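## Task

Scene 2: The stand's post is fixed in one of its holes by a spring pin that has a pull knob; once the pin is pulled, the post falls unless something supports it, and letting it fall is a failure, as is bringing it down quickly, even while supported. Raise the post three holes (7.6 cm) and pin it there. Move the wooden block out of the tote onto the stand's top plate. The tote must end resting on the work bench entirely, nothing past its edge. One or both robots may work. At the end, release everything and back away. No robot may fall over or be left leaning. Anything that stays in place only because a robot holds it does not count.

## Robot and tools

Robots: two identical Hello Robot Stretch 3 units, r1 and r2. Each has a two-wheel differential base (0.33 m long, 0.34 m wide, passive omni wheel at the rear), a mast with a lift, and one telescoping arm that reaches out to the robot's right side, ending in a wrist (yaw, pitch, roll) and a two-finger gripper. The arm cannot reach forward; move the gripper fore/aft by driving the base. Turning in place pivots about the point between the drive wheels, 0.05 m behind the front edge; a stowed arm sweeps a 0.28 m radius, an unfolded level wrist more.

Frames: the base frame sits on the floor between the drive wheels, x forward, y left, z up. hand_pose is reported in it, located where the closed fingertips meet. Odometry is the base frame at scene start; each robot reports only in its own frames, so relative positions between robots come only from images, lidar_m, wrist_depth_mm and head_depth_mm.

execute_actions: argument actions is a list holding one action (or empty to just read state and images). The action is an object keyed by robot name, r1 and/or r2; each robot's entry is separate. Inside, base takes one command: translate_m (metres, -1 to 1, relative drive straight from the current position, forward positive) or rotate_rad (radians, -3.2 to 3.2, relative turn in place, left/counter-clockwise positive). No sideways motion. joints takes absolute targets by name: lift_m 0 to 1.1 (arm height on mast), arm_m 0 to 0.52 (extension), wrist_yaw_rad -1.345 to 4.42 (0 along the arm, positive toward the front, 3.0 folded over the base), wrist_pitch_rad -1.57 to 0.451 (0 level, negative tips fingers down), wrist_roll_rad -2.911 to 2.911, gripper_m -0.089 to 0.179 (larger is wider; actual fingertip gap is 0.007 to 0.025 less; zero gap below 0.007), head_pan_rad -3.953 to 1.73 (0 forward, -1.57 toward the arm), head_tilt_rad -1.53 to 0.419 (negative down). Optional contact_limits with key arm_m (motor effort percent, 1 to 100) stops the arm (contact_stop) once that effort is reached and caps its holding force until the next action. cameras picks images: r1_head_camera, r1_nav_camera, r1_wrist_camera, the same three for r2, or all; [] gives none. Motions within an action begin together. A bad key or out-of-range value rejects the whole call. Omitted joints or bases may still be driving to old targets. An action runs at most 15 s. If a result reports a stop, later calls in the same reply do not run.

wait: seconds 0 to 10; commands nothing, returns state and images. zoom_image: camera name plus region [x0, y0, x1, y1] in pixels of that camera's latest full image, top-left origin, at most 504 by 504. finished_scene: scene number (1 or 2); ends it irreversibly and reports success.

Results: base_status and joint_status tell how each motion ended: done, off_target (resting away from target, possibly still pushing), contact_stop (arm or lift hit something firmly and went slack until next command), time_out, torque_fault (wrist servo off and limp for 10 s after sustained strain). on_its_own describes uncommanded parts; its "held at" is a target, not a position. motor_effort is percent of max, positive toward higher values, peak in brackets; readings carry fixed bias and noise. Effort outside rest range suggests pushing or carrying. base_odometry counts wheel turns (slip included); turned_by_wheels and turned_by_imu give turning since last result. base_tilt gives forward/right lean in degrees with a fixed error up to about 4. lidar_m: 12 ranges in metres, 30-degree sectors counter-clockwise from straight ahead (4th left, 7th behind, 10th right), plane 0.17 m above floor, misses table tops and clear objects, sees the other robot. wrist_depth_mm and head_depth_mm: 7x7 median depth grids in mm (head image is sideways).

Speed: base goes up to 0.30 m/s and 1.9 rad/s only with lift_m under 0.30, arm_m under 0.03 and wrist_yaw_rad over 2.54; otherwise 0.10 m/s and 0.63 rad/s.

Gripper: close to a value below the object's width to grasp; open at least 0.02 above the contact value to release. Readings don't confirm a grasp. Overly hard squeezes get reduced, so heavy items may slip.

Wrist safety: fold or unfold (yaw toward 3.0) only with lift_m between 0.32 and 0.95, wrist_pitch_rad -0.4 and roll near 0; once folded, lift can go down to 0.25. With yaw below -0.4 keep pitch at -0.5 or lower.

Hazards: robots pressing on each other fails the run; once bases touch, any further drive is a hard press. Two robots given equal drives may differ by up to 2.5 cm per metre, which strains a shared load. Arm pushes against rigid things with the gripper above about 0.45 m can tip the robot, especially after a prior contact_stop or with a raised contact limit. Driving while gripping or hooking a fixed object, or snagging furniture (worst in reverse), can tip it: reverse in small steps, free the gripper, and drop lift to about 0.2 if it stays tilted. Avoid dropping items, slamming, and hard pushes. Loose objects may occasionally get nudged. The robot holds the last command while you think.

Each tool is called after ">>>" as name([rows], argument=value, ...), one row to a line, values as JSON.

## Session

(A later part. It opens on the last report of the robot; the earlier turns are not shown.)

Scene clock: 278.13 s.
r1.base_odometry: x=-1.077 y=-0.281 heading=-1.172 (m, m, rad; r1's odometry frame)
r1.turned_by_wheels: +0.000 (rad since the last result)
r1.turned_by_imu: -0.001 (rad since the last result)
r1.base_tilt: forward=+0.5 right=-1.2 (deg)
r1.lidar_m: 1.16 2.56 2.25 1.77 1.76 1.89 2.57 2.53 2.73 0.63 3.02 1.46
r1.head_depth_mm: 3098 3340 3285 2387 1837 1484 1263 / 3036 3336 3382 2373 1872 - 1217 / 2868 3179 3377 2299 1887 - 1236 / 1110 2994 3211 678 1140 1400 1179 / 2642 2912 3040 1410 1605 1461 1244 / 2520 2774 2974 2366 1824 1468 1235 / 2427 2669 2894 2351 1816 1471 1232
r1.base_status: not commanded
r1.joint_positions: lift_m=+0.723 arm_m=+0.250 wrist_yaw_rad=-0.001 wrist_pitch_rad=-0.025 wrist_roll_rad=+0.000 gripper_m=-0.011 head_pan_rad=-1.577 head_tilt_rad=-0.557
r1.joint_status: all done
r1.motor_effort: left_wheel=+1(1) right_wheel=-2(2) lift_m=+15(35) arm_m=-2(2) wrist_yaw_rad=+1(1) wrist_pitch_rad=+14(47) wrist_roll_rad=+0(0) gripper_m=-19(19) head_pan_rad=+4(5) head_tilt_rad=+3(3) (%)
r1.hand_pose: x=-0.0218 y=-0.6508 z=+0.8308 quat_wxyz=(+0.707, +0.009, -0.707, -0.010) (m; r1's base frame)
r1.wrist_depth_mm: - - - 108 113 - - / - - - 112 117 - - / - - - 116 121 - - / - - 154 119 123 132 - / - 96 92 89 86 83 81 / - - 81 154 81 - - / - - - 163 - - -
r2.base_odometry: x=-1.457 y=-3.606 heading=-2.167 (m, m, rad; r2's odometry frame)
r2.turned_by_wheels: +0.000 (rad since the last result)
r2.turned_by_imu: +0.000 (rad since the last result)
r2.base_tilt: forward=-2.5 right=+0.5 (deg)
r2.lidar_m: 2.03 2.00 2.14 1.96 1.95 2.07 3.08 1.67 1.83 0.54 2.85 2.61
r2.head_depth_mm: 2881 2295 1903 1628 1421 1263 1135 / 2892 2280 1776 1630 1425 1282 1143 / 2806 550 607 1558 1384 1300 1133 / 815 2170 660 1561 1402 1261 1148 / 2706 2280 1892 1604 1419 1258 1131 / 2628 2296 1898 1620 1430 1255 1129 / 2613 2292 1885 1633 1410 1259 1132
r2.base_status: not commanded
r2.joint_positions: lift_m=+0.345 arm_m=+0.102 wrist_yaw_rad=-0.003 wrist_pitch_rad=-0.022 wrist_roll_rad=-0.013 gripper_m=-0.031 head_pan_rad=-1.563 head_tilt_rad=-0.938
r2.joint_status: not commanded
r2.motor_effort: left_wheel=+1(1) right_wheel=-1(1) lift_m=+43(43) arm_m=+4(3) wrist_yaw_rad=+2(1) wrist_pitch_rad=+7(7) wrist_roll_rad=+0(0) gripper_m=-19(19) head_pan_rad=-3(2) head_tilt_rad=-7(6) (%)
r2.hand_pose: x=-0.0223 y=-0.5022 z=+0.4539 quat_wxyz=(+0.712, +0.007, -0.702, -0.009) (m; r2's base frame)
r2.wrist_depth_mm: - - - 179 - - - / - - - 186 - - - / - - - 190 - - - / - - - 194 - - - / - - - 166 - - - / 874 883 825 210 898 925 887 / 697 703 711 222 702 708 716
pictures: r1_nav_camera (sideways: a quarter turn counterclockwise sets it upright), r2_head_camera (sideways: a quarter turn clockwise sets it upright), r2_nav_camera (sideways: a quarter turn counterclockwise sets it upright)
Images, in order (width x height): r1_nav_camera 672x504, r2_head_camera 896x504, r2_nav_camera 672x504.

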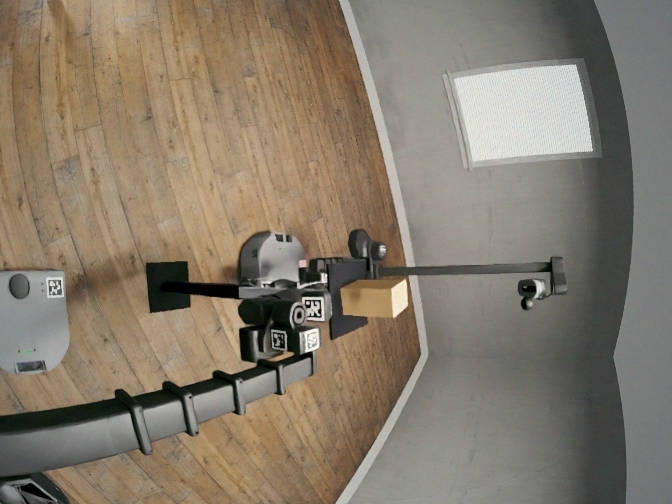

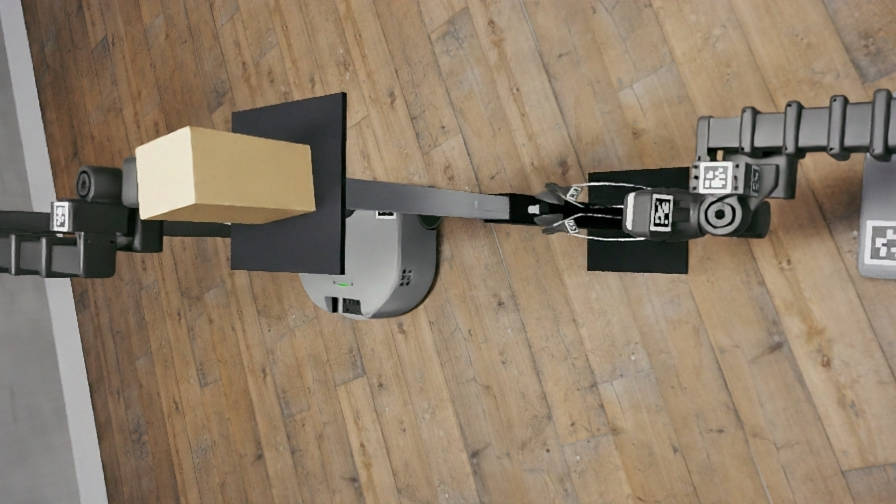

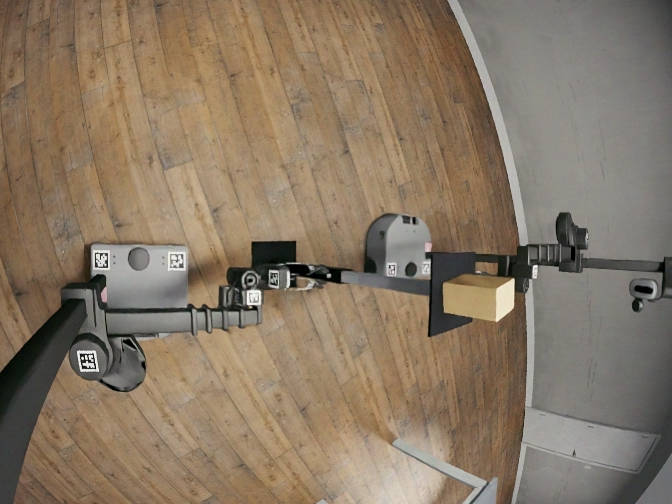

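>>> execute_actions([
  {"r1":{"joints":{"gripper_m":0.08}}},
], cameras=[])

>>> execute_actions([
  {"r1":{"joints":{"arm_m":0.17,"lift_m":0.66}}},
], cameras=[])

>>> execute_actions([
  {"r1":{"base":{"translate_m":0.04},"joints":{"wrist_yaw_rad":1.75,"gripper_m":0.0,"lift_m":0.57,"head_tilt_rad":-0.75}}},
], cameras=[])

>>> execute_actions([
  {"r1":{"joints":{"arm_m":0.36}},"r2":{"joints":{"head_tilt_rad":-0.7}}},
], cameras=["r1_head_camera","r2_head_camera","r2_wrist_camera","r1_nav_camera"])

Scene clock: 315.57 s.
r1.base_odometry: x=-1.077 y=-0.281 heading=-1.172 (m, m, rad; r1's odometry frame)
r1.turned_by_wheels: +0.000 (rad since the last result)
r1.turned_by_imu: -0.001 (rad since the last result)
r1.base_tilt: forward=+0.5 right=-1.2 (deg)
r1.lidar_m: 1.16 2.56 2.24 1.78 1.76 1.89 2.57 2.53 2.73 0.63 3.01 1.45
r1.head_depth_mm: 3070 3284 3275 2383 1843 1487 1265 / 2989 3372 3447 2371 1883 - 1221 / 2875 3172 3393 2311 1897 - 1244 / 1101 3017 3191 677 912 1403 1177 / 2627 2904 3075 1422 1613 1465 1248 / 2559 2769 3003 2353 1839 1476 1239 / 2438 2653 2859 2382 1825 1473 1234
r1.base_status: not commanded
r1.joint_positions: lift_m=+0.723 arm_m=+0.250 wrist_yaw_rad=-0.001 wrist_pitch_rad=-0.023 wrist_roll_rad=+0.000 gripper_m=+0.080 head_pan_rad=-1.577 head_tilt_rad=-0.557
r1.joint_status: all done
r1.motor_effort: left_wheel=+3(2) right_wheel=-3(3) lift_m=+13(14) arm_m=-1(3) wrist_yaw_rad=+1(1) wrist_pitch_rad=+13(14) wrist_roll_rad=+0(0) gripper_m=+0(80) head_pan_rad=+6(5) head_tilt_rad=+3(4) (%)
r1.hand_pose: x=-0.0218 y=-0.6507 z=+0.8312 quat_wxyz=(+0.707, +0.008, -0.707, -0.009) (m; r1's base frame)
r1.wrist_depth_mm: - - - 109 113 - - / - - - 113 117 - - / - - - 116 121 - - / - - 157 119 124 134 - / - 97 93 90 87 84 81 / - - 81 157 - - - / - - - 164 - - -
r2.base_odometry: x=-1.457 y=-3.606 heading=-2.167 (m, m, rad; r2's odometry frame)
r2.turned_by_wheels: +0.000 (rad since the last result)
r2.turned_by_imu: +0.000 (rad since the last result)
r2.base_tilt: forward=-2.4 right=+0.6 (deg)
r2.lidar_m: 2.03 2.00 2.15 1.97 1.94 2.07 3.05 1.67 1.82 0.54 2.84 2.60
r2.head_depth_mm: 2905 2303 1901 1623 1420 1261 1129 / 2857 2269 1784 1629 1427 1281 1136 / 2821 549 607 1567 1377 1301 1131 / 815 2182 661 1560 1408 1260 1149 / 2683 2303 1908 1591 1414 1268 1133 / 2648 2293 1902 1612 1412 1265 1127 / 2578 2289 1915 1625 1417 1258 1130
r2.base_status: not commanded
r2.joint_positions: lift_m=+0.345 arm_m=+0.102 wrist_yaw_rad=-0.003 wrist_pitch_rad=-0.022 wrist_roll_rad=-0.013 gripper_m=-0.031 head_pan_rad=-1.563 head_tilt_rad=-0.938
r2.joint_status: not commanded
r2.motor_effort: left_wheel=+1(1) right_wheel=-1(1) lift_m=+43(43) arm_m=+4(4) wrist_yaw_rad=+2(2) wrist_pitch_rad=+7(7) wrist_roll_rad=+0(0) gripper_m=-19(19) head_pan_rad=-2(2) head_tilt_rad=-6(7) (%)
r2.hand_pose: x=-0.0223 y=-0.5022 z=+0.4539 quat_wxyz=(+0.712, +0.007, -0.702, -0.009) (m; r2's base frame)
r2.wrist_depth_mm: - - - 179 - - - / - - - 186 - - - / - - - 190 - - - / - - - 193 - - - / - - - 166 - - - / 900 881 821 211 884 898 888 / 701 720 688 221 687 699 705
pictures: none
No camera images: the call's "cameras" was empty. Leave "cameras" out to get every camera's image.

Scene clock: 317.37 s.
r1.base_odometry: x=-1.077 y=-0.281 heading=-1.172 (m, m, rad; r1's odometry frame)
r1.turned_by_wheels: +0.000 (rad since the last result)
r1.turned_by_imu: +0.000 (rad since the last result)
r1.base_tilt: forward=+0.6 right=-1.2 (deg)
r1.lidar_m: 1.16 2.57 2.26 1.77 1.76 1.89 2.57 2.53 2.74 0.63 3.02 1.46
r1.head_depth_mm: 3056 3286 3351 2396 1824 1483 1252 / 3009 3393 3487 2408 1821 1521 - / 2892 3155 3388 2271 1811 1553 - / 1100 3039 3179 678 839 1440 1205 / 2662 2920 3050 1426 1622 1461 1244 / 2523 2801 3019 2393 1822 1480 1241 / 2444 2680 2876 2372 1814 1482 1230
r1.base_status: not commanded
r1.joint_positions: lift_m=+0.661 arm_m=+0.170 wrist_yaw_rad=-0.001 wrist_pitch_rad=-0.022 wrist_roll_rad=+0.000 gripper_m=+0.080 head_pan_rad=-1.577 head_tilt_rad=-0.557
r1.joint_status: all done
r1.motor_effort: left_wheel=+2(2) right_wheel=-3(3) lift_m=+15(15) arm_m=-3(4) wrist_yaw_rad=+1(1) wrist_pitch_rad=+12(12) wrist_roll_rad=+0(0) gripper_m=+1(1) head_pan_rad=+4(4) head_tilt_rad=+4(3) (%)
r1.hand_pose: x=-0.0217 y=-0.5710 z=+0.7695 quat_wxyz=(+0.707, +0.008, -0.707, -0.008) (m; r1's base frame)
r1.wrist_depth_mm: - - - 181 188 - - / - - 277 213 - - - / - - - - - - - / - - - 966 - - - / - - - 239 - - - / - - - 247 - - - / - - - 951 - - -
r2.base_odometry: x=-1.457 y=-3.606 heading=-2.167 (m, m, rad; r2's odometry frame)
r2.turned_by_wheels: +0.000 (rad since the last result)
r2.turned_by_imu: +0.000 (rad since the last result)
r2.base_tilt: forward=-2.4 right=+0.6 (deg)
r2.lidar_m: 2.04 2.00 2.15 1.96 1.95 2.08 3.08 1.67 1.83 0.54 2.84 2.61
r2.head_depth_mm: 2875 2317 1901 1630 1429 1263 1130 / 2876 2299 1778 1630 1420 1283 1144 / 2834 550 607 1559 1385 1290 1132 / 945 2176 660 1564 1412 1259 1146 / 2699 2291 1904 1602 1418 1259 1131 / 2627 2296 1897 1628 1418 1262 1132 / 2590 2281 1891 1632 1414 1252 1131
r2.base_status: not commanded
r2.joint_positions: lift_m=+0.345 arm_m=+0.102 wrist_yaw_rad=-0.003 wrist_pitch_rad=-0.022 wrist_roll_rad=-0.013 gripper_m=-0.031 head_pan_rad=-1.563 head_tilt_rad=-0.938
r2.joint_status: not commanded
r2.motor_effort: left_wheel=+1(1) right_wheel=-1(1) lift_m=+43(42) arm_m=+4(4) wrist_yaw_rad=+2(1) wrist_pitch_rad=+7(7) wrist_roll_rad=+0(0) gripper_m=-19(19) head_pan_rad=-2(2) head_tilt_rad=-7(7) (%)
r2.hand_pose: x=-0.0223 y=-0.5022 z=+0.4539 quat_wxyz=(+0.712, +0.007, -0.702, -0.009) (m; r2's base frame)
r2.wrist_depth_mm: - - - 179 - - - / - - - 187 - - - / - - - 191 - - - / - - - 194 - - - / - - - 167 - - - / 905 904 834 212 898 893 885 / 683 705 699 221 699 706 722
pictures: none
No camera images: the call's "cameras" was empty. Leave "cameras" out to get every camera's image.

Scene clock: 319.23 s.
r1.base_odometry: x=-1.061 y=-0.317 heading=-1.172 (m, m, rad; r1's odometry frame)
r1.turned_by_wheels: +0.000 (rad since the last result)
r1.turned_by_imu: +0.000 (rad since the last result)
r1.base_tilt: forward=+0.5 right=-1.2 (deg)
r1.lidar_m: 1.12 2.53 2.27 1.80 1.78 1.91 2.60 2.57 2.76 0.63 2.99 1.42
r1.head_depth_mm: 3144 3200 2390 1867 1535 1318 1148 / 3061 3214 2395 1872 1544 1329 - / 2908 3139 679 1769 1528 1256 1147 / 2712 2979 732 1171 1473 - 1147 / 2699 2921 2208 1748 1545 1370 1133 / 2599 2848 2330 1863 1536 1346 1146 / 2471 2759 2321 1852 1536 1312 1143
r1.base_status: done
r1.joint_positions: lift_m=+0.571 arm_m=+0.170 wrist_yaw_rad=+1.748 wrist_pitch_rad=-0.022 wrist_roll_rad=+0.000 gripper_m=+0.000 head_pan_rad=-1.577 head_tilt_rad=-0.740
r1.joint_status: all done
r1.motor_effort: left_wheel=+2(6) right_wheel=-3(5) lift_m=+15(15) arm_m=-4(4) wrist_yaw_rad=+1(2) wrist_pitch_rad=+12(12) wrist_roll_rad=+0(0) gripper_m=-2(80) head_pan_rad=+4(5) head_tilt_rad=-6(23) (%)
r1.hand_pose: x=+0.2303 y=-0.2702 z=+0.6796 quat_wxyz=(+0.460, +0.547, -0.447, +0.537) (m; r1's base frame)
r1.wrist_depth_mm: - - - - - - - / - - - - - - - / - - - - - - - / - - - - - - - / - - - - - - - / - - - - - - - / - - - - - - -
r2.base_odometry: x=-1.457 y=-3.606 heading=-2.167 (m, m, rad; r2's odometry frame)
r2.turned_by_wheels: +0.000 (rad since the last result)
r2.turned_by_imu: +0.000 (rad since the last result)
r2.base_tilt: forward=-2.3 right=+0.6 (deg)
r2.lidar_m: 2.03 2.00 2.15 1.96 1.94 2.07 3.07 1.67 1.82 0.54 2.85 2.60
r2.head_depth_mm: 2908 2291 1912 1633 1419 1259 1133 / 2913 996 1778 1618 1421 1285 1142 / 1297 549 608 1528 1379 1300 1132 / 1138 2180 660 1556 1408 1259 1147 / 2659 2304 1890 1632 1421 1257 1135 / 2636 2294 1897 1620 1417 1263 1132 / 2589 2302 1897 1622 1413 1261 1129
r2.base_status: not commanded
r2.joint_positions: lift_m=+0.345 arm_m=+0.102 wrist_yaw_rad=-0.003 wrist_pitch_rad=-0.022 wrist_roll_rad=-0.013 gripper_m=-0.031 head_pan_rad=-1.563 head_tilt_rad=-0.938
r2.joint_status: not commanded
r2.motor_effort: left_wheel=+1(1) right_wheel=-1(1) lift_m=+43(43) arm_m=+4(4) wrist_yaw_rad=+2(2) wrist_pitch_rad=+6(7) wrist_roll_rad=+0(0) gripper_m=-19(19) head_pan_rad=-3(2) head_tilt_rad=-6(7) (%)
r2.hand_pose: x=-0.0223 y=-0.5022 z=+0.4539 quat_wxyz=(+0.712, +0.007, -0.702, -0.009) (m; r2's base frame)
r2.wrist_depth_mm: - - - 180 - - - / - - - 185 - - - / - - - 190 - - - / - - - 193 - - - / - - - 166 - - - / 885 894 874 210 879 891 901 / 712 702 704 222 710 696 704
pictures: none
No camera images: the call's "cameras" was empty. Leave "cameras" out to get every camera's image.

Scene clock: 321.87 s.
r1.base_odometry: x=-1.061 y=-0.317 heading=-1.172 (m, m, rad; r1's odometry frame)
r1.turned_by_wheels: +0.000 (rad since the last result)
r1.turned_by_imu: +0.000 (rad since the last result)
r1.base_tilt: forward=+0.5 right=-1.2 (deg)
r1.lidar_m: 1.12 2.53 2.27 1.79 1.78 1.91 2.61 2.57 2.77 0.63 2.99 1.42
r1.head_depth_mm: 3135 3174 2386 1876 1546 1324 1149 / 3132 3258 2348 1885 1554 1332 - / 2922 3152 680 1820 1503 1300 1157 / 2745 3011 729 1163 1436 1251 1148 / 2696 2923 2200 1745 1474 1315 1142 / 2581 2796 2364 1860 1582 1306 1149 / 2468 2780 2322 1855 1577 1312 1142
r1.base_status: not commanded
r1.joint_positions: lift_m=+0.571 arm_m=+0.360 wrist_yaw_rad=+1.749 wrist_pitch_rad=-0.022 wrist_roll_rad=+0.000 gripper_m=+0.000 head_pan_rad=-1.577 head_tilt_rad=-0.741
r1.joint_status: all done
r1.motor_effort: left_wheel=+2(2) right_wheel=-3(3) lift_m=+15(14) arm_m=+4(0) wrist_yaw_rad=+1(1) wrist_pitch_rad=+12(12) wrist_roll_rad=+0(0) gripper_m=-2(2) head_pan_rad=+4(5) head_tilt_rad=-5(5) (%)
r1.hand_pose: x=+0.2303 y=-0.4593 z=+0.6796 quat_wxyz=(+0.460, +0.547, -0.447, +0.538) (m; r1's base frame)
r1.wrist_depth_mm: - - - - - - - / - - - - - - - / - - - - - - - / - - - - - - - / - - - - - - - / - - - - - - - / - - - - - - -
r2.base_odometry: x=-1.457 y=-3.606 heading=-2.167 (m, m, rad; r2's odometry frame)
r2.turned_by_wheels: +0.000 (rad since the last result)
r2.turned_by_imu: +0.000 (rad since the last result)
r2.base_tilt: forward=-2.4 right=+0.6 (deg)
r2.lidar_m: 2.03 2.00 2.15 1.96 1.95 2.07 3.07 1.67 1.82 0.54 2.85 2.60
r2.head_depth_mm: 3038 3381 2738 2067 1670 1413 1223 / 2914 3305 2715 865 1679 1407 1221 / 2727 3054 1444 606 1553 1402 1232 / 2696 2826 2370 673 1557 1407 1185 / 2605 2874 2661 2060 1634 1414 1205 / 2516 2821 2687 2048 1671 1401 1213 / 2448 2692 2688 2039 1662 1398 1214
r2.base_status: not commanded
r2.joint_positions: lift_m=+0.345 arm_m=+0.102 wrist_yaw_rad=-0.003 wrist_pitch_rad=-0.022 wrist_roll_rad=-0.013 gripper_m=-0.031 head_pan_rad=-1.563 head_tilt_rad=-0.705
r2.joint_status: all done
r2.motor_effort: left_wheel=+1(1) right_wheel=-1(1) lift_m=+44(43) arm_m=+4(4) wrist_yaw_rad=+1(2) wrist_pitch_rad=+7(6) wrist_roll_rad=+0(0) gripper_m=-19(19) head_pan_rad=-3(3) head_tilt_rad=+3(24) (%)
r2.hand_pose: x=-0.0223 y=-0.5022 z=+0.4539 quat_wxyz=(+0.712, +0.007, -0.702, -0.009) (m; r2's base frame)
r2.wrist_depth_mm: - - - 179 - - - / - - - 186 - - - / - - - 189 - - - / - - - 193 - - - / - - - 167 - - - / 873 902 864 210 883 886 919 / 716 696 705 222 702 710 706
pictures: r1_head_camera (sideways: a quarter turn clockwise sets it upright), r1_nav_camera (sideways: a quarter turn counterclockwise sets it upright), r2_head_camera (sideways: a quarter turn clockwise sets it upright), r2_wrist_camera
Images, in order (width x height): r1_head_camera 896x504, r1_nav_camera 672x504, r2_head_camera 896x504, r2_wrist_camera 644x364.

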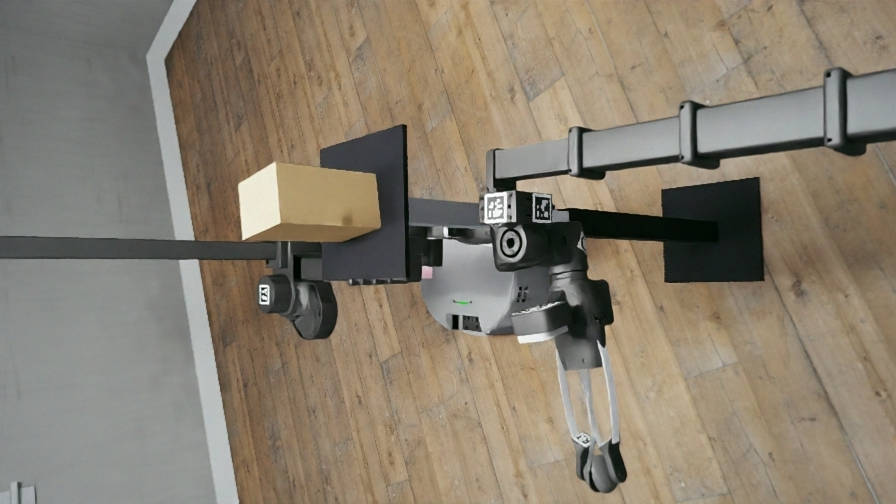

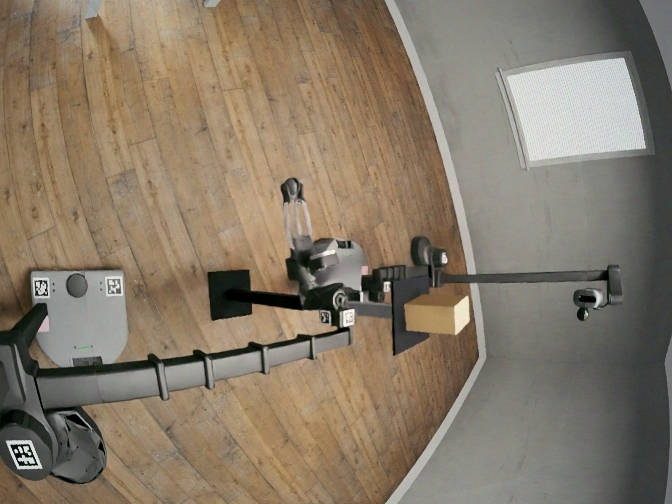

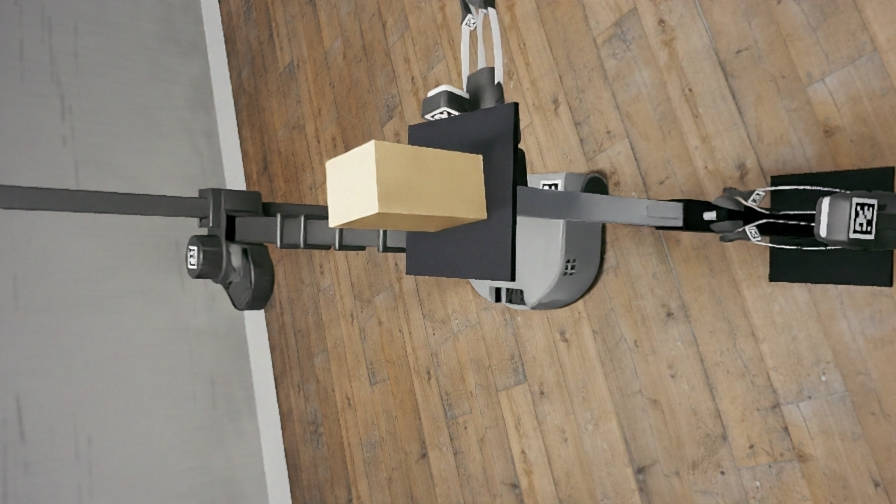

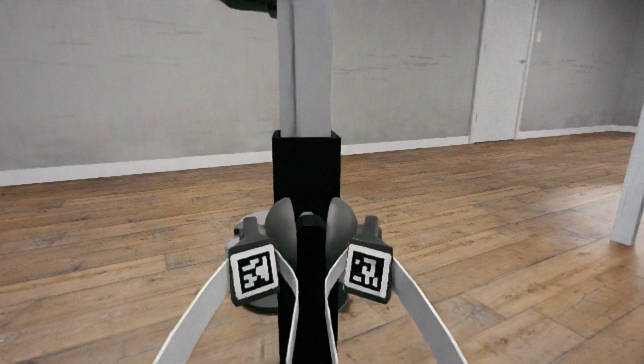

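>>> execute_actions([
  {"r1":{"joints":{"arm_m":0.452,"lift_m":0.605},"contact_limits":{"arm_m":15}}},
], cameras=["r1_head_camera","r1_nav_camera"])

Scene clock: 332.57 s.
r1.base_odometry: x=-1.061 y=-0.317 heading=-1.172 (m, m, rad; r1's odometry frame)
r1.turned_by_wheels: +0.000 (rad since the last result)
r1.turned_by_imu: +0.000 (rad since the last result)
r1.base_tilt: forward=+0.5 right=-1.2 (deg)
r1.lidar_m: 1.12 2.53 2.27 1.79 1.78 1.91 2.60 2.57 2.76 0.63 3.00 1.42
r1.head_depth_mm: 3072 3250 2362 1854 1545 1323 1150 / 3082 3246 2371 1878 1554 1350 - / 2950 3106 678 1719 1483 1308 1148 / 2718 3005 730 1147 1472 1254 1151 / 2729 2895 2189 1918 1506 1311 1144 / 2572 2848 2349 1862 1535 1315 1142 / 2475 2774 2348 1861 1502 1318 1144
r1.base_status: not commanded
r1.joint_positions: lift_m=+0.605 arm_m=+0.412 wrist_yaw_rad=+1.743 wrist_pitch_rad=-0.022 wrist_roll_rad=+0.000 gripper_m=+0.000 head_pan_rad=-1.577 head_tilt_rad=-0.743
r1.joint_status: arm_m contact_stop (moved +0.052 of +0.092); the others done
r1.on_its_own: arm_m is slack since a contact_stop, until your next command for it (your +0.452 is given up)
r1.motor_effort: left_wheel=+1(4) right_wheel=-4(12) lift_m=+32(33) arm_m=+0(17) wrist_yaw_rad=+5(16) wrist_pitch_rad=+12(12) wrist_roll_rad=+0(0) gripper_m=-2(3) head_pan_rad=+5(5) head_tilt_rad=-3(4) (%)
r1.contact_limits: arm_m 15 (drawing in: default 22, maximum 35; extending or still: default 30, maximum 49)
r1.hand_pose: x=+0.2305 y=-0.5133 z=+0.7136 quat_wxyz=(+0.461, +0.546, -0.449, +0.536) (m; r1's base frame)
r1.wrist_depth_mm: - - - - - - - / - - - - - - - / - - - - - - - / - - - - - - - / - - - - - - - / - - - - - - - / - - - - - - -
r2.base_odometry: x=-1.457 y=-3.606 heading=-2.167 (m, m, rad; r2's odometry frame)
r2.turned_by_wheels: +0.000 (rad since the last result)
r2.turned_by_imu: +0.000 (rad since the last result)
r2.base_tilt: forward=-2.4 right=+0.5 (deg)
r2.lidar_m: 2.03 2.00 2.14 1.96 1.94 2.07 3.10 1.66 1.83 0.54 2.85 2.60
r2.head_depth_mm: 3016 3370 2701 2080 1687 1415 1216 / 2892 3298 2701 800 1628 1416 1217 / 2744 3042 1444 607 1522 1406 1228 / 2686 1259 2470 674 1545 1412 1184 / 2624 2821 2679 2077 1619 1407 1211 / 2540 2774 2675 2058 1667 1405 1218 / 2439 2678 2667 2065 1668 1402 1214
r2.base_status: not commanded
r2.joint_positions: lift_m=+0.345 arm_m=+0.102 wrist_yaw_rad=-0.003 wrist_pitch_rad=-0.022 wrist_roll_rad=-0.013 gripper_m=-0.031 head_pan_rad=-1.563 head_tilt_rad=-0.705
r2.joint_status: not commanded
r2.motor_effort: left_wheel=+1(1) right_wheel=-1(1) lift_m=+43(43) arm_m=+4(4) wrist_yaw_rad=+2(1) wrist_pitch_rad=+7(7) wrist_roll_rad=+0(0) gripper_m=-19(20) head_pan_rad=-2(3) head_tilt_rad=+3(2) (%)
r2.hand_pose: x=-0.0223 y=-0.5022 z=+0.4539 quat_wxyz=(+0.712, +0.007, -0.702, -0.009) (m; r2's base frame)
r2.wrist_depth_mm: - - - 179 - - - / - - - 186 - - - / - - - 189 - - - / - - - 194 - - - / - - - 167 - - - / 888 893 852 211 857 911 855 / 710 710 701 224 716 709 694
pictures: r1_head_camera (sideways: a quarter turn clockwise sets it upright), r1_nav_camera (sideways: a quarter turn counterclockwise sets it upright)
Images, in order (width x height): r1_head_camera 896x504, r1_nav_camera 672x504.

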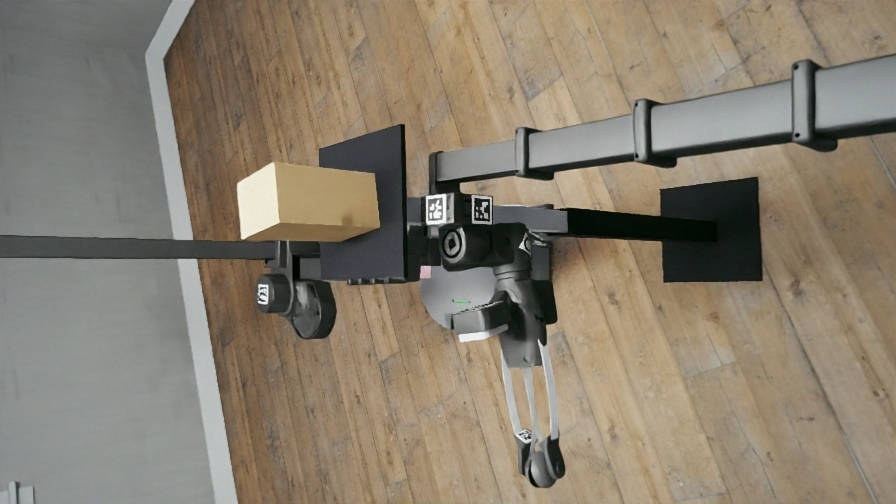

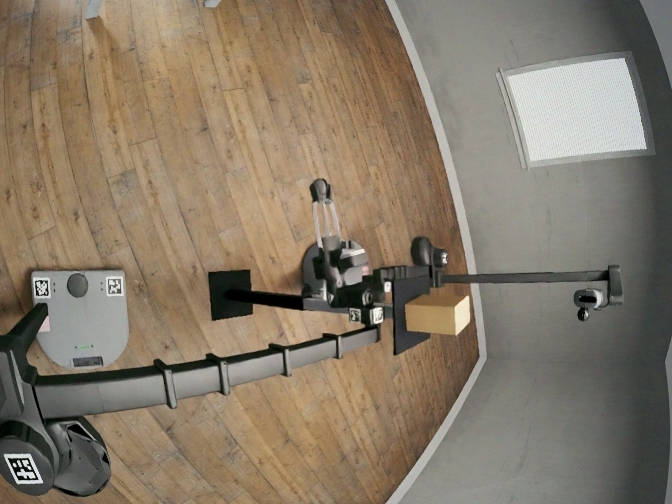

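>>> execute_actions([
  {"r1":{"base":{"translate_m":0.045},"joints":{"arm_m":0.40,"wrist_yaw_rad":1.9}}},
], cameras=[])

>>> execute_actions([
  {"r1":{"joints":{"arm_m":0.45},"contact_limits":{"arm_m":15}}},
], cameras=["r1_head_camera","r1_nav_camera","r2_head_camera"])

Scene clock: 350.97 s.
r1.base_odometry: x=-1.044 y=-0.359 heading=-1.172 (m, m, rad; r1's odometry frame)
r1.turned_by_wheels: +0.000 (rad since the last result)
r1.turned_by_imu: -0.001 (rad since the last result)
r1.base_tilt: forward=+0.5 right=-1.2 (deg)
r1.lidar_m: 1.08 2.48 2.29 1.81 1.79 1.93 2.63 2.61 2.81 0.64 2.99 1.38
r1.head_depth_mm: 3157 3244 2379 1868 1544 1327 1146 / 3086 3225 787 1800 1557 1349 - / 2919 3161 680 812 1034 1254 1144 / 2718 2961 1369 1595 1512 1306 1151 / 2679 2897 2264 1846 1480 1315 1144 / 2584 2844 2325 1857 1500 1315 1144 / 2447 2732 2346 1842 1540 1309 1146
r1.base_status: done
r1.joint_positions: lift_m=+0.605 arm_m=+0.400 wrist_yaw_rad=+1.898 wrist_pitch_rad=-0.022 wrist_roll_rad=+0.000 gripper_m=+0.000 head_pan_rad=-1.577 head_tilt_rad=-0.743
r1.joint_status: all done
r1.motor_effort: left_wheel=+1(5) right_wheel=-2(13) lift_m=+33(33) arm_m=-3(5) wrist_yaw_rad=+2(6) wrist_pitch_rad=+12(12) wrist_roll_rad=+0(0) gripper_m=-2(3) head_pan_rad=+5(5) head_tilt_rad=-4(4) (%)
r1.hand_pose: x=+0.2207 y=-0.4631 z=+0.7136 quat_wxyz=(+0.418, +0.579, -0.405, +0.570) (m; r1's base frame)
r1.wrist_depth_mm: - - - - - - - / - - - - - - - / - - - - - - - / - - - - - - - / - - - - - - - / - - - - - - - / - - - - - - -
r2.base_odometry: x=-1.457 y=-3.606 heading=-2.167 (m, m, rad; r2's odometry frame)
r2.turned_by_wheels: +0.000 (rad since the last result)
r2.turned_by_imu: +0.000 (rad since the last result)
r2.base_tilt: forward=-2.4 right=+0.6 (deg)
r2.lidar_m: 2.03 2.00 2.15 1.97 1.95 2.07 3.07 1.67 1.82 0.54 2.85 2.59
r2.head_depth_mm: 3044 3382 2722 2023 1683 1416 1225 / 2909 3274 2721 831 1640 1417 1218 / 2721 1336 1012 607 1552 1405 1233 / 2705 1260 2706 674 1560 1410 1182 / 2624 2904 2671 2054 1676 1406 1214 / 2515 2760 2676 2048 1665 1401 1213 / 2445 2674 2649 2048 1661 1405 1216
r2.base_status: not commanded
r2.joint_positions: lift_m=+0.345 arm_m=+0.102 wrist_yaw_rad=-0.003 wrist_pitch_rad=-0.022 wrist_roll_rad=-0.013 gripper_m=-0.031 head_pan_rad=-1.563 head_tilt_rad=-0.705
r2.joint_status: not commanded
r2.motor_effort: left_wheel=+1(1) right_wheel=-1(1) lift_m=+42(43) arm_m=+4(4) wrist_yaw_rad=+2(2) wrist_pitch_rad=+7(7) wrist_roll_rad=+0(0) gripper_m=-19(19) head_pan_rad=-2(2) head_tilt_rad=+2(3) (%)
r2.hand_pose: x=-0.0223 y=-0.5022 z=+0.4539 quat_wxyz=(+0.712, +0.007, -0.702, -0.009) (m; r2's base frame)
r2.wrist_depth_mm: - - - 179 - - - / - - - 186 - - - / - - - 190 - - - / - - - 194 - - - / - - - 166 - - - / 882 895 849 210 884 890 901 / 705 713 694 222 719 708 716
pictures: none
No camera images: the call's "cameras" was empty. Leave "cameras" out to get every camera's image.

Scene clock: 352.43 s.
r1.base_odometry: x=-1.044 y=-0.359 heading=-1.172 (m, m, rad; r1's odometry frame)
r1.turned_by_wheels: +0.000 (rad since the last result)
r1.turned_by_imu: +0.000 (rad since the last result)
r1.base_tilt: forward=+0.5 right=-1.2 (deg)
r1.lidar_m: 1.08 2.49 2.29 1.81 1.80 1.93 2.65 2.61 2.81 0.64 2.98 1.37
r1.head_depth_mm: 3181 3199 2349 1866 1545 1318 1151 / 3034 3224 787 1808 1567 1345 - / 2917 3115 678 864 1037 1244 1145 / 2714 2949 1367 1589 1509 1308 1148 / 2654 2914 2277 1915 1503 1317 1151 / 2598 2827 2304 1845 1513 1306 1134 / 2452 2762 2339 1846 1496 1310 1143
r1.base_status: not commanded
r1.joint_positions: lift_m=+0.605 arm_m=+0.450 wrist_yaw_rad=+1.899 wrist_pitch_rad=-0.022 wrist_roll_rad=+0.000 gripper_m=+0.000 head_pan_rad=-1.577 head_tilt_rad=-0.743
r1.joint_status: all done
r1.motor_effort: left_wheel=+1(1) right_wheel=-2(2) lift_m=+34(32) arm_m=+4(3) wrist_yaw_rad=+1(1) wrist_pitch_rad=+12(12) wrist_roll_rad=+0(0) gripper_m=-3(2) head_pan_rad=+5(4) head_tilt_rad=-4(4) (%)
r1.contact_limits: arm_m 15 (drawing in: default 22, maximum 35; extending or still: default 30, maximum 49)
r1.hand_pose: x=+0.2207 y=-0.5123 z=+0.7136 quat_wxyz=(+0.418, +0.579, -0.405, +0.571) (m; r1's base frame)
r1.wrist_depth_mm: - - - - - - - / - - - - - - - / - - - - - - - / - - - - - - - / - - - - - - - / - - - - - - - / - - - - - - -
r2.base_odometry: x=-1.457 y=-3.606 heading=-2.167 (m, m, rad; r2's odometry frame)
r2.turned_by_wheels: +0.000 (rad since the last result)
r2.turned_by_imu: +0.000 (rad since the last result)
r2.base_tilt: forward=-2.5 right=+0.6 (deg)
r2.lidar_m: 2.03 2.00 2.14 1.96 1.95 2.07 3.09 1.67 1.83 0.54 2.85 2.60
r2.head_depth_mm: 3024 3398 2730 2066 1630 1410 1222 / 2893 3290 2698 799 1547 1417 1217 / 2705 1339 1012 606 1516 1409 1228 / 2686 1258 2681 673 1566 1399 1179 / 2606 2896 2700 2060 1665 1404 1214 / 2524 2798 2686 2059 1666 1396 1213 / 2423 2702 2681 2035 1665 1406 1213
r2.base_status: not commanded
r2.joint_positions: lift_m=+0.345 arm_m=+0.102 wrist_yaw_rad=-0.003 wrist_pitch_rad=-0.022 wrist_roll_rad=-0.013 gripper_m=-0.031 head_pan_rad=-1.563 head_tilt_rad=-0.705
r2.joint_status: not commanded
r2.motor_effort: left_wheel=+1(1) right_wheel=-1(1) lift_m=+43(43) arm_m=+4(4) wrist_yaw_rad=+1(1) wrist_pitch_rad=+7(6) wrist_roll_rad=+0(0) gripper_m=-19(19) head_pan_rad=-2(3) head_tilt_rad=+3(3) (%)
r2.hand_pose: x=-0.0223 y=-0.5022 z=+0.4539 quat_wxyz=(+0.712, +0.007, -0.702, -0.009) (m; r2's base frame)
r2.wrist_depth_mm: - - - 179 - - - / - - - 186 - - - / - - - 191 - - - / - - - 193 - - - / - - - 167 - - - / 901 872 871 211 898 887 902 / 701 702 695 222 703 705 700
pictures: r1_head_camera (sideways: a quarter turn clockwise sets it upright), r1_nav_camera (sideways: a quarter turn counterclockwise sets it upright), r2_head_camera (sideways: a quarter turn clockwise sets it upright)
Images, in order (width x height): r1_head_camera 896x504, r1_nav_camera 672x504, r2_head_camera 896x504.

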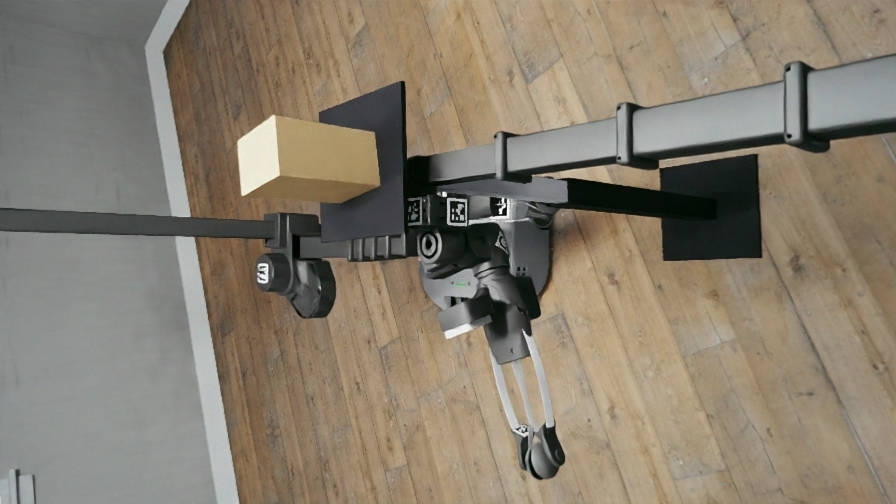

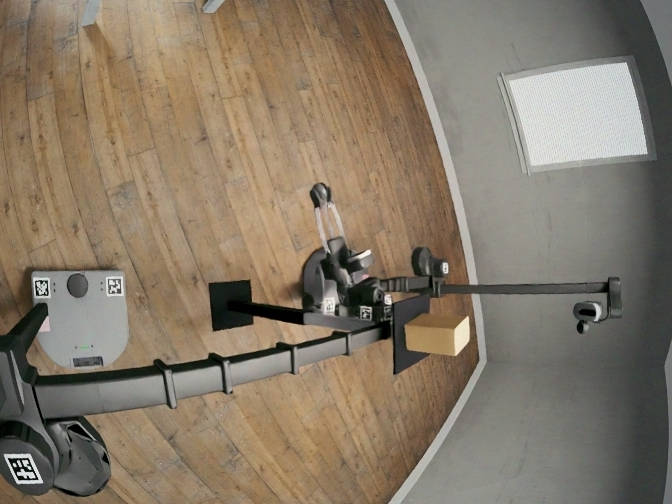

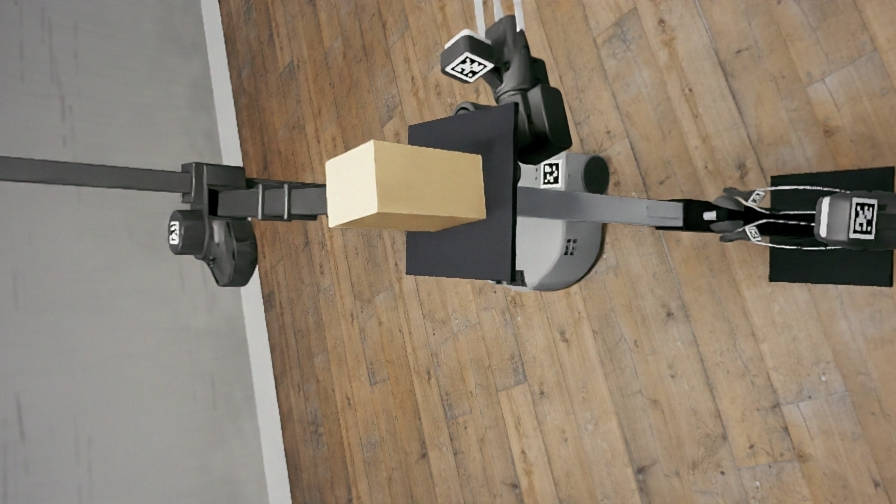

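>>> execute_actions([
  {"r1":{"joints":{"lift_m":0.625,"arm_m":0.458},"contact_limits":{"arm_m":15}}},
], cameras=["r1_head_camera"])

>>> zoom_image(camera="r1_head_camera", region=[340, 100, 520, 280])

Scene clock: 358.17 s.
r1.base_odometry: x=-1.044 y=-0.359 heading=-1.172 (m, m, rad; r1's odometry frame)
r1.turned_by_wheels: +0.000 (rad since the last result)
r1.turned_by_imu: -0.001 (rad since the last result)
r1.base_tilt: forward=+0.6 right=-1.1 (deg)
r1.lidar_m: 1.07 2.48 2.29 1.81 1.80 1.93 2.65 2.61 2.80 0.64 2.98 1.37
r1.head_depth_mm: 3126 3258 2350 1877 1540 1323 1158 / 3091 3232 786 1806 1584 - - / 2875 3135 678 866 1037 1265 1146 / 2759 2962 1369 1503 1496 1302 1147 / 2662 2895 2278 1984 1552 1305 1149 / 2578 2795 2351 1864 1529 1312 1147 / 2469 2726 2331 1845 1487 1308 1140
r1.base_status: not commanded
r1.joint_positions: lift_m=+0.624 arm_m=+0.458 wrist_yaw_rad=+1.899 wrist_pitch_rad=-0.022 wrist_roll_rad=+0.000 gripper_m=+0.000 head_pan_rad=-1.577 head_tilt_rad=-0.743
r1.joint_status: all done
r1.motor_effort: left_wheel=+1(1) right_wheel=-2(1) lift_m=+33(33) arm_m=+4(6) wrist_yaw_rad=+0(1) wrist_pitch_rad=+12(12) wrist_roll_rad=+0(0) gripper_m=-2(2) head_pan_rad=+5(6) head_tilt_rad=-4(4) (%)
r1.contact_limits: arm_m 15 (drawing in: default 22, maximum 35; extending or still: default 30, maximum 49)
r1.hand_pose: x=+0.2207 y=-0.5203 z=+0.7336 quat_wxyz=(+0.418, +0.579, -0.405, +0.571) (m; r1's base frame)
r1.wrist_depth_mm: - - - - - - - / - - - - - - - / - - - - - - - / - - - - - - - / - - - - - - - / - - - - - - - / - - - - - - -
r2.base_odometry: x=-1.457 y=-3.606 heading=-2.167 (m, m, rad; r2's odometry frame)
r2.turned_by_wheels: +0.000 (rad since the last result)
r2.turned_by_imu: +0.000 (rad since the last result)
r2.base_tilt: forward=-2.4 right=+0.6 (deg)
r2.lidar_m: 2.03 2.00 2.14 1.96 1.95 2.07 3.08 1.66 1.83 0.54 2.85 2.60
r2.head_depth_mm: 3002 3366 2726 2002 1647 1408 1222 / 2918 3296 2706 779 1558 1403 1214 / 2690 1290 973 608 1521 1409 1234 / 2670 2801 2701 674 1566 1410 1185 / 2613 2887 2700 2059 1671 1408 1213 / 2537 2796 2675 2054 1667 1399 1209 / 2442 2666 2678 2054 1670 1399 1212
r2.base_status: not commanded
r2.joint_positions: lift_m=+0.345 arm_m=+0.102 wrist_yaw_rad=-0.003 wrist_pitch_rad=-0.022 wrist_roll_rad=-0.013 gripper_m=-0.031 head_pan_rad=-1.563 head_tilt_rad=-0.705
r2.joint_status: not commanded
r2.motor_effort: left_wheel=+1(1) right_wheel=-1(1) lift_m=+43(43) arm_m=+4(4) wrist_yaw_rad=+1(1) wrist_pitch_rad=+7(7) wrist_roll_rad=+0(0) gripper_m=-19(19) head_pan_rad=-2(2) head_tilt_rad=+3(3) (%)
r2.hand_pose: x=-0.0223 y=-0.5022 z=+0.4539 quat_wxyz=(+0.712, +0.007, -0.702, -0.009) (m; r2's base frame)
r2.wrist_depth_mm: - - - 180 - - - / - - - 186 - - - / - - - 190 - - - / - - - 193 - - - / - - - 167 - - - / 864 878 873 212 882 883 886 / 705 711 698 221 700 706 710
pictures: r1_head_camera (sideways: a quarter turn clockwise sets it upright)
Images, in order (width x height): r1_head_camera 896x504.

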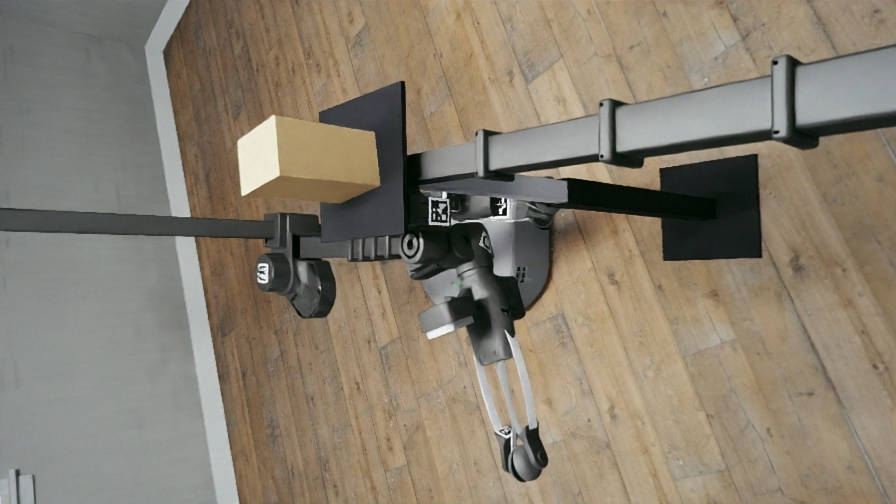

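Region (340, 100, 520, 280) of r1_head_camera's 896x504 image, scaled by 2.800, with more detail than that image has.

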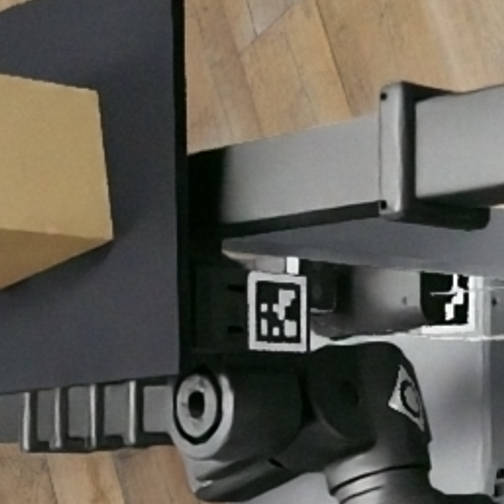

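>>> execute_actions([
  {"r1":{"joints":{"lift_m":0.632}}},
], cameras=[])

Scene clock: 362.27 s.
r1.base_odometry: x=-1.044 y=-0.359 heading=-1.172 (m, m, rad; r1's odometry frame)
r1.turned_by_wheels: +0.000 (rad since the last result)
r1.turned_by_imu: -0.001 (rad since the last result)
r1.base_tilt: forward=+0.5 right=-1.1 (deg)
r1.lidar_m: 1.08 2.48 2.29 1.81 1.80 1.94 2.64 2.61 2.81 0.64 2.98 1.38
r1.head_depth_mm: 3168 3221 2367 1874 1548 1317 1152 / 3023 3250 785 1817 1592 - - / 2883 3147 679 868 1040 1278 1146 / 2753 2968 1368 1526 1516 1301 1139 / 2678 2906 2265 1976 1533 1311 1150 / 2576 2790 2360 1847 1537 1307 1146 / 2466 2752 2347 1861 1493 1311 1146
r1.base_status: not commanded
r1.joint_positions: lift_m=+0.631 arm_m=+0.458 wrist_yaw_rad=+1.899 wrist_pitch_rad=-0.021 wrist_roll_rad=+0.000 gripper_m=+0.000 head_pan_rad=-1.577 head_tilt_rad=-0.743
r1.joint_status: all done
r1.motor_effort: left_wheel=+0(1) right_wheel=-2(2) lift_m=+38(37) arm_m=+3(4) wrist_yaw_rad=+0(1) wrist_pitch_rad=+12(12) wrist_roll_rad=+0(0) gripper_m=-3(2) head_pan_rad=+5(4) head_tilt_rad=-4(4) (%)
r1.hand_pose: x=+0.2207 y=-0.5203 z=+0.7404 quat_wxyz=(+0.418, +0.579, -0.405, +0.571) (m; r1's base frame)
r1.wrist_depth_mm: - - - - - - - / - - - - - - - / - - - - - - - / - - - - - - - / - - - - - - - / - - - - - - - / - - - - - - -
r2.base_odometry: x=-1.457 y=-3.606 heading=-2.167 (m, m, rad; r2's odometry frame)
r2.turned_by_wheels: +0.000 (rad since the last result)
r2.turned_by_imu: +0.000 (rad since the last result)
r2.base_tilt: forward=-2.3 right=+0.6 (deg)
r2.lidar_m: 2.03 2.00 2.15 1.96 1.94 2.07 3.09 1.67 1.83 0.54 2.85 2.60
r2.head_depth_mm: 2998 3414 2737 837 1683 1413 1219 / 2907 3270 2694 774 1585 1412 1218 / 2732 1289 954 608 1518 1412 1227 / 2687 1247 2700 673 1557 1408 1180 / 2605 2893 2685 2065 1666 1404 1215 / 2519 2806 2666 2072 1666 1405 1214 / 2427 2703 2657 2056 1667 1406 1210
r2.base_status: not commanded
r2.joint_positions: lift_m=+0.345 arm_m=+0.102 wrist_yaw_rad=-0.003 wrist_pitch_rad=-0.022 wrist_roll_rad=-0.013 gripper_m=-0.031 head_pan_rad=-1.563 head_tilt_rad=-0.705
r2.joint_status: not commanded
r2.motor_effort: left_wheel=+1(1) right_wheel=-1(0) lift_m=+43(43) arm_m=+4(4) wrist_yaw_rad=+2(2) wrist_pitch_rad=+6(7) wrist_roll_rad=+0(0) gripper_m=-19(19) head_pan_rad=-3(2) head_tilt_rad=+3(2) (%)
r2.hand_pose: x=-0.0223 y=-0.5022 z=+0.4539 quat_wxyz=(+0.712, +0.007, -0.702, -0.009) (m; r2's base frame)
r2.wrist_depth_mm: - - - 179 - - - / - - - 187 - - - / - - - 190 - - - / - - - 193 - - - / - - - 167 - - - / 898 898 864 210 874 958 909 / 716 698 711 222 701 718 710
pictures: none
No camera images: the call's "cameras" was empty. Leave "cameras" out to get every camera's image.

Contact at ~0.631 with light preload. Pull the pin.

>>> execute_actions([
  {"r2":{"joints":{"arm_m":0.082,"head_tilt_rad":-0.94}}},
], cameras=["r2_head_camera","r2_wrist_camera"])

>>> zoom_image(camera="r2_head_camera", region=[460, 140, 680, 290])

Scene clock: 375.43 s.
r1.base_odometry: x=-1.044 y=-0.359 heading=-1.172 (m, m, rad; r1's odometry frame)
r1.turned_by_wheels: +0.000 (rad since the last result)
r1.turned_by_imu: -0.001 (rad since the last result)
r1.base_tilt: forward=+0.5 right=-1.1 (deg)
r1.lidar_m: 1.08 2.48 2.29 1.81 1.80 1.93 2.65 2.60 2.82 0.64 2.98 1.37
r1.head_depth_mm: 3152 3259 2412 1874 1551 1316 1151 / 3056 3213 785 1817 1581 - - / 2923 3157 678 867 1048 1278 1149 / 2746 2954 1369 1524 1501 1301 1147 / 2708 2905 2258 1972 1541 1306 1146 / 2540 2834 2330 1845 1540 1301 1146 / 2462 2716 2333 1845 1496 1310 1142
r1.base_status: not commanded
r1.joint_positions: lift_m=+0.631 arm_m=+0.458 wrist_yaw_rad=+1.899 wrist_pitch_rad=-0.021 wrist_roll_rad=+0.000 gripper_m=+0.000 head_pan_rad=-1.577 head_tilt_rad=-0.743
r1.joint_status: not commanded
r1.motor_effort: left_wheel=+1(0) right_wheel=-2(2) lift_m=+37(37) arm_m=+4(4) wrist_yaw_rad=+1(1) wrist_pitch_rad=+12(12) wrist_roll_rad=+0(0) gripper_m=-2(2) head_pan_rad=+4(5) head_tilt_rad=-4(4) (%)
r1.hand_pose: x=+0.2207 y=-0.5203 z=+0.7404 quat_wxyz=(+0.418, +0.579, -0.405, +0.571) (m; r1's base frame)
r1.wrist_depth_mm: - - - - - - - / - - - - - - - / - - - - - - - / - - - - - - - / - - - - - - - / - - - - - - - / - - - - - - -
r2.base_odometry: x=-1.457 y=-3.606 heading=-2.167 (m, m, rad; r2's odometry frame)
r2.turned_by_wheels: +0.000 (rad since the last result)
r2.turned_by_imu: +0.000 (rad since the last result)
r2.base_tilt: forward=-2.4 right=+0.6 (deg)
r2.lidar_m: 2.04 2.00 2.15 1.96 1.94 2.07 3.07 1.66 1.83 0.54 2.84 2.61
r2.head_depth_mm: 2966 2330 772 1637 1432 1263 1139 / 2980 2345 692 1606 1430 1265 1144 / 1089 547 603 1533 1399 1284 1122 / 2649 2322 669 1583 1395 1267 1129 / 2717 2343 1924 1637 1425 1261 1133 / 2653 2339 1934 1639 1435 1261 1135 / 2562 2327 1929 1638 1428 1267 1135
r2.base_status: not commanded
r2.joint_positions: lift_m=+0.345 arm_m=+0.083 wrist_yaw_rad=-0.003 wrist_pitch_rad=-0.019 wrist_roll_rad=-0.013 gripper_m=-0.031 head_pan_rad=-1.563 head_tilt_rad=-0.928
r2.joint_status: all done
r2.motor_effort: left_wheel=+1(1) right_wheel=-1(1) lift_m=+44(43) arm_m=-5(5) wrist_yaw_rad=+2(2) wrist_pitch_rad=+6(7) wrist_roll_rad=+0(0) gripper_m=-15(19) head_pan_rad=-3(2) head_tilt_rad=-7(28) (%)
r2.hand_pose: x=-0.0223 y=-0.4832 z=+0.4546 quat_wxyz=(+0.712, +0.006, -0.702, -0.008) (m; r2's base frame)
r2.wrist_depth_mm: - - - 196 - - - / - - - 204 - - - / - - - 207 - - - / - - - 212 - - - / - - - - - - - / 867 896 889 232 886 921 905 / 704 700 701 244 697 698 703
pictures: r2_head_camera (sideways: a quarter turn clockwise sets it upright), r2_wrist_camera
Images, in order (width x height): r2_head_camera 896x504, r2_wrist_camera 644x364.

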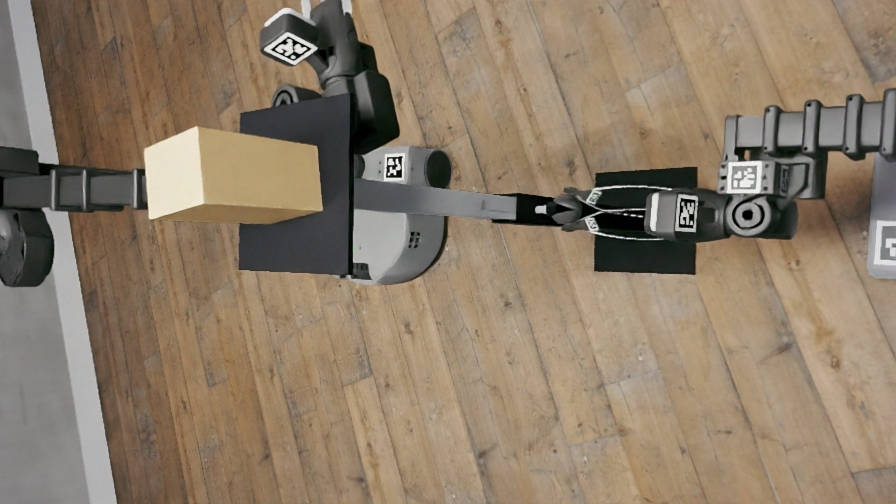

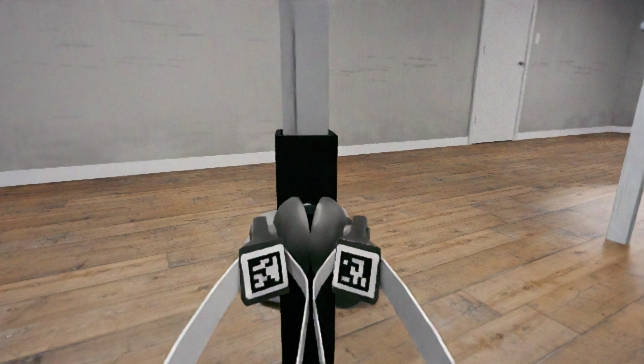

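Region (460, 140, 680, 290) of r2_head_camera's 896x504 image, scaled by 2.291, with more detail than that image has; it fills the top 344 rows of this view, and the rest is white.

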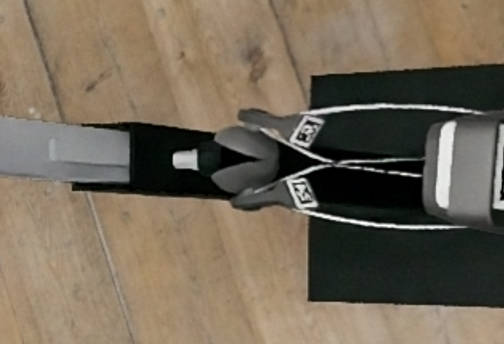

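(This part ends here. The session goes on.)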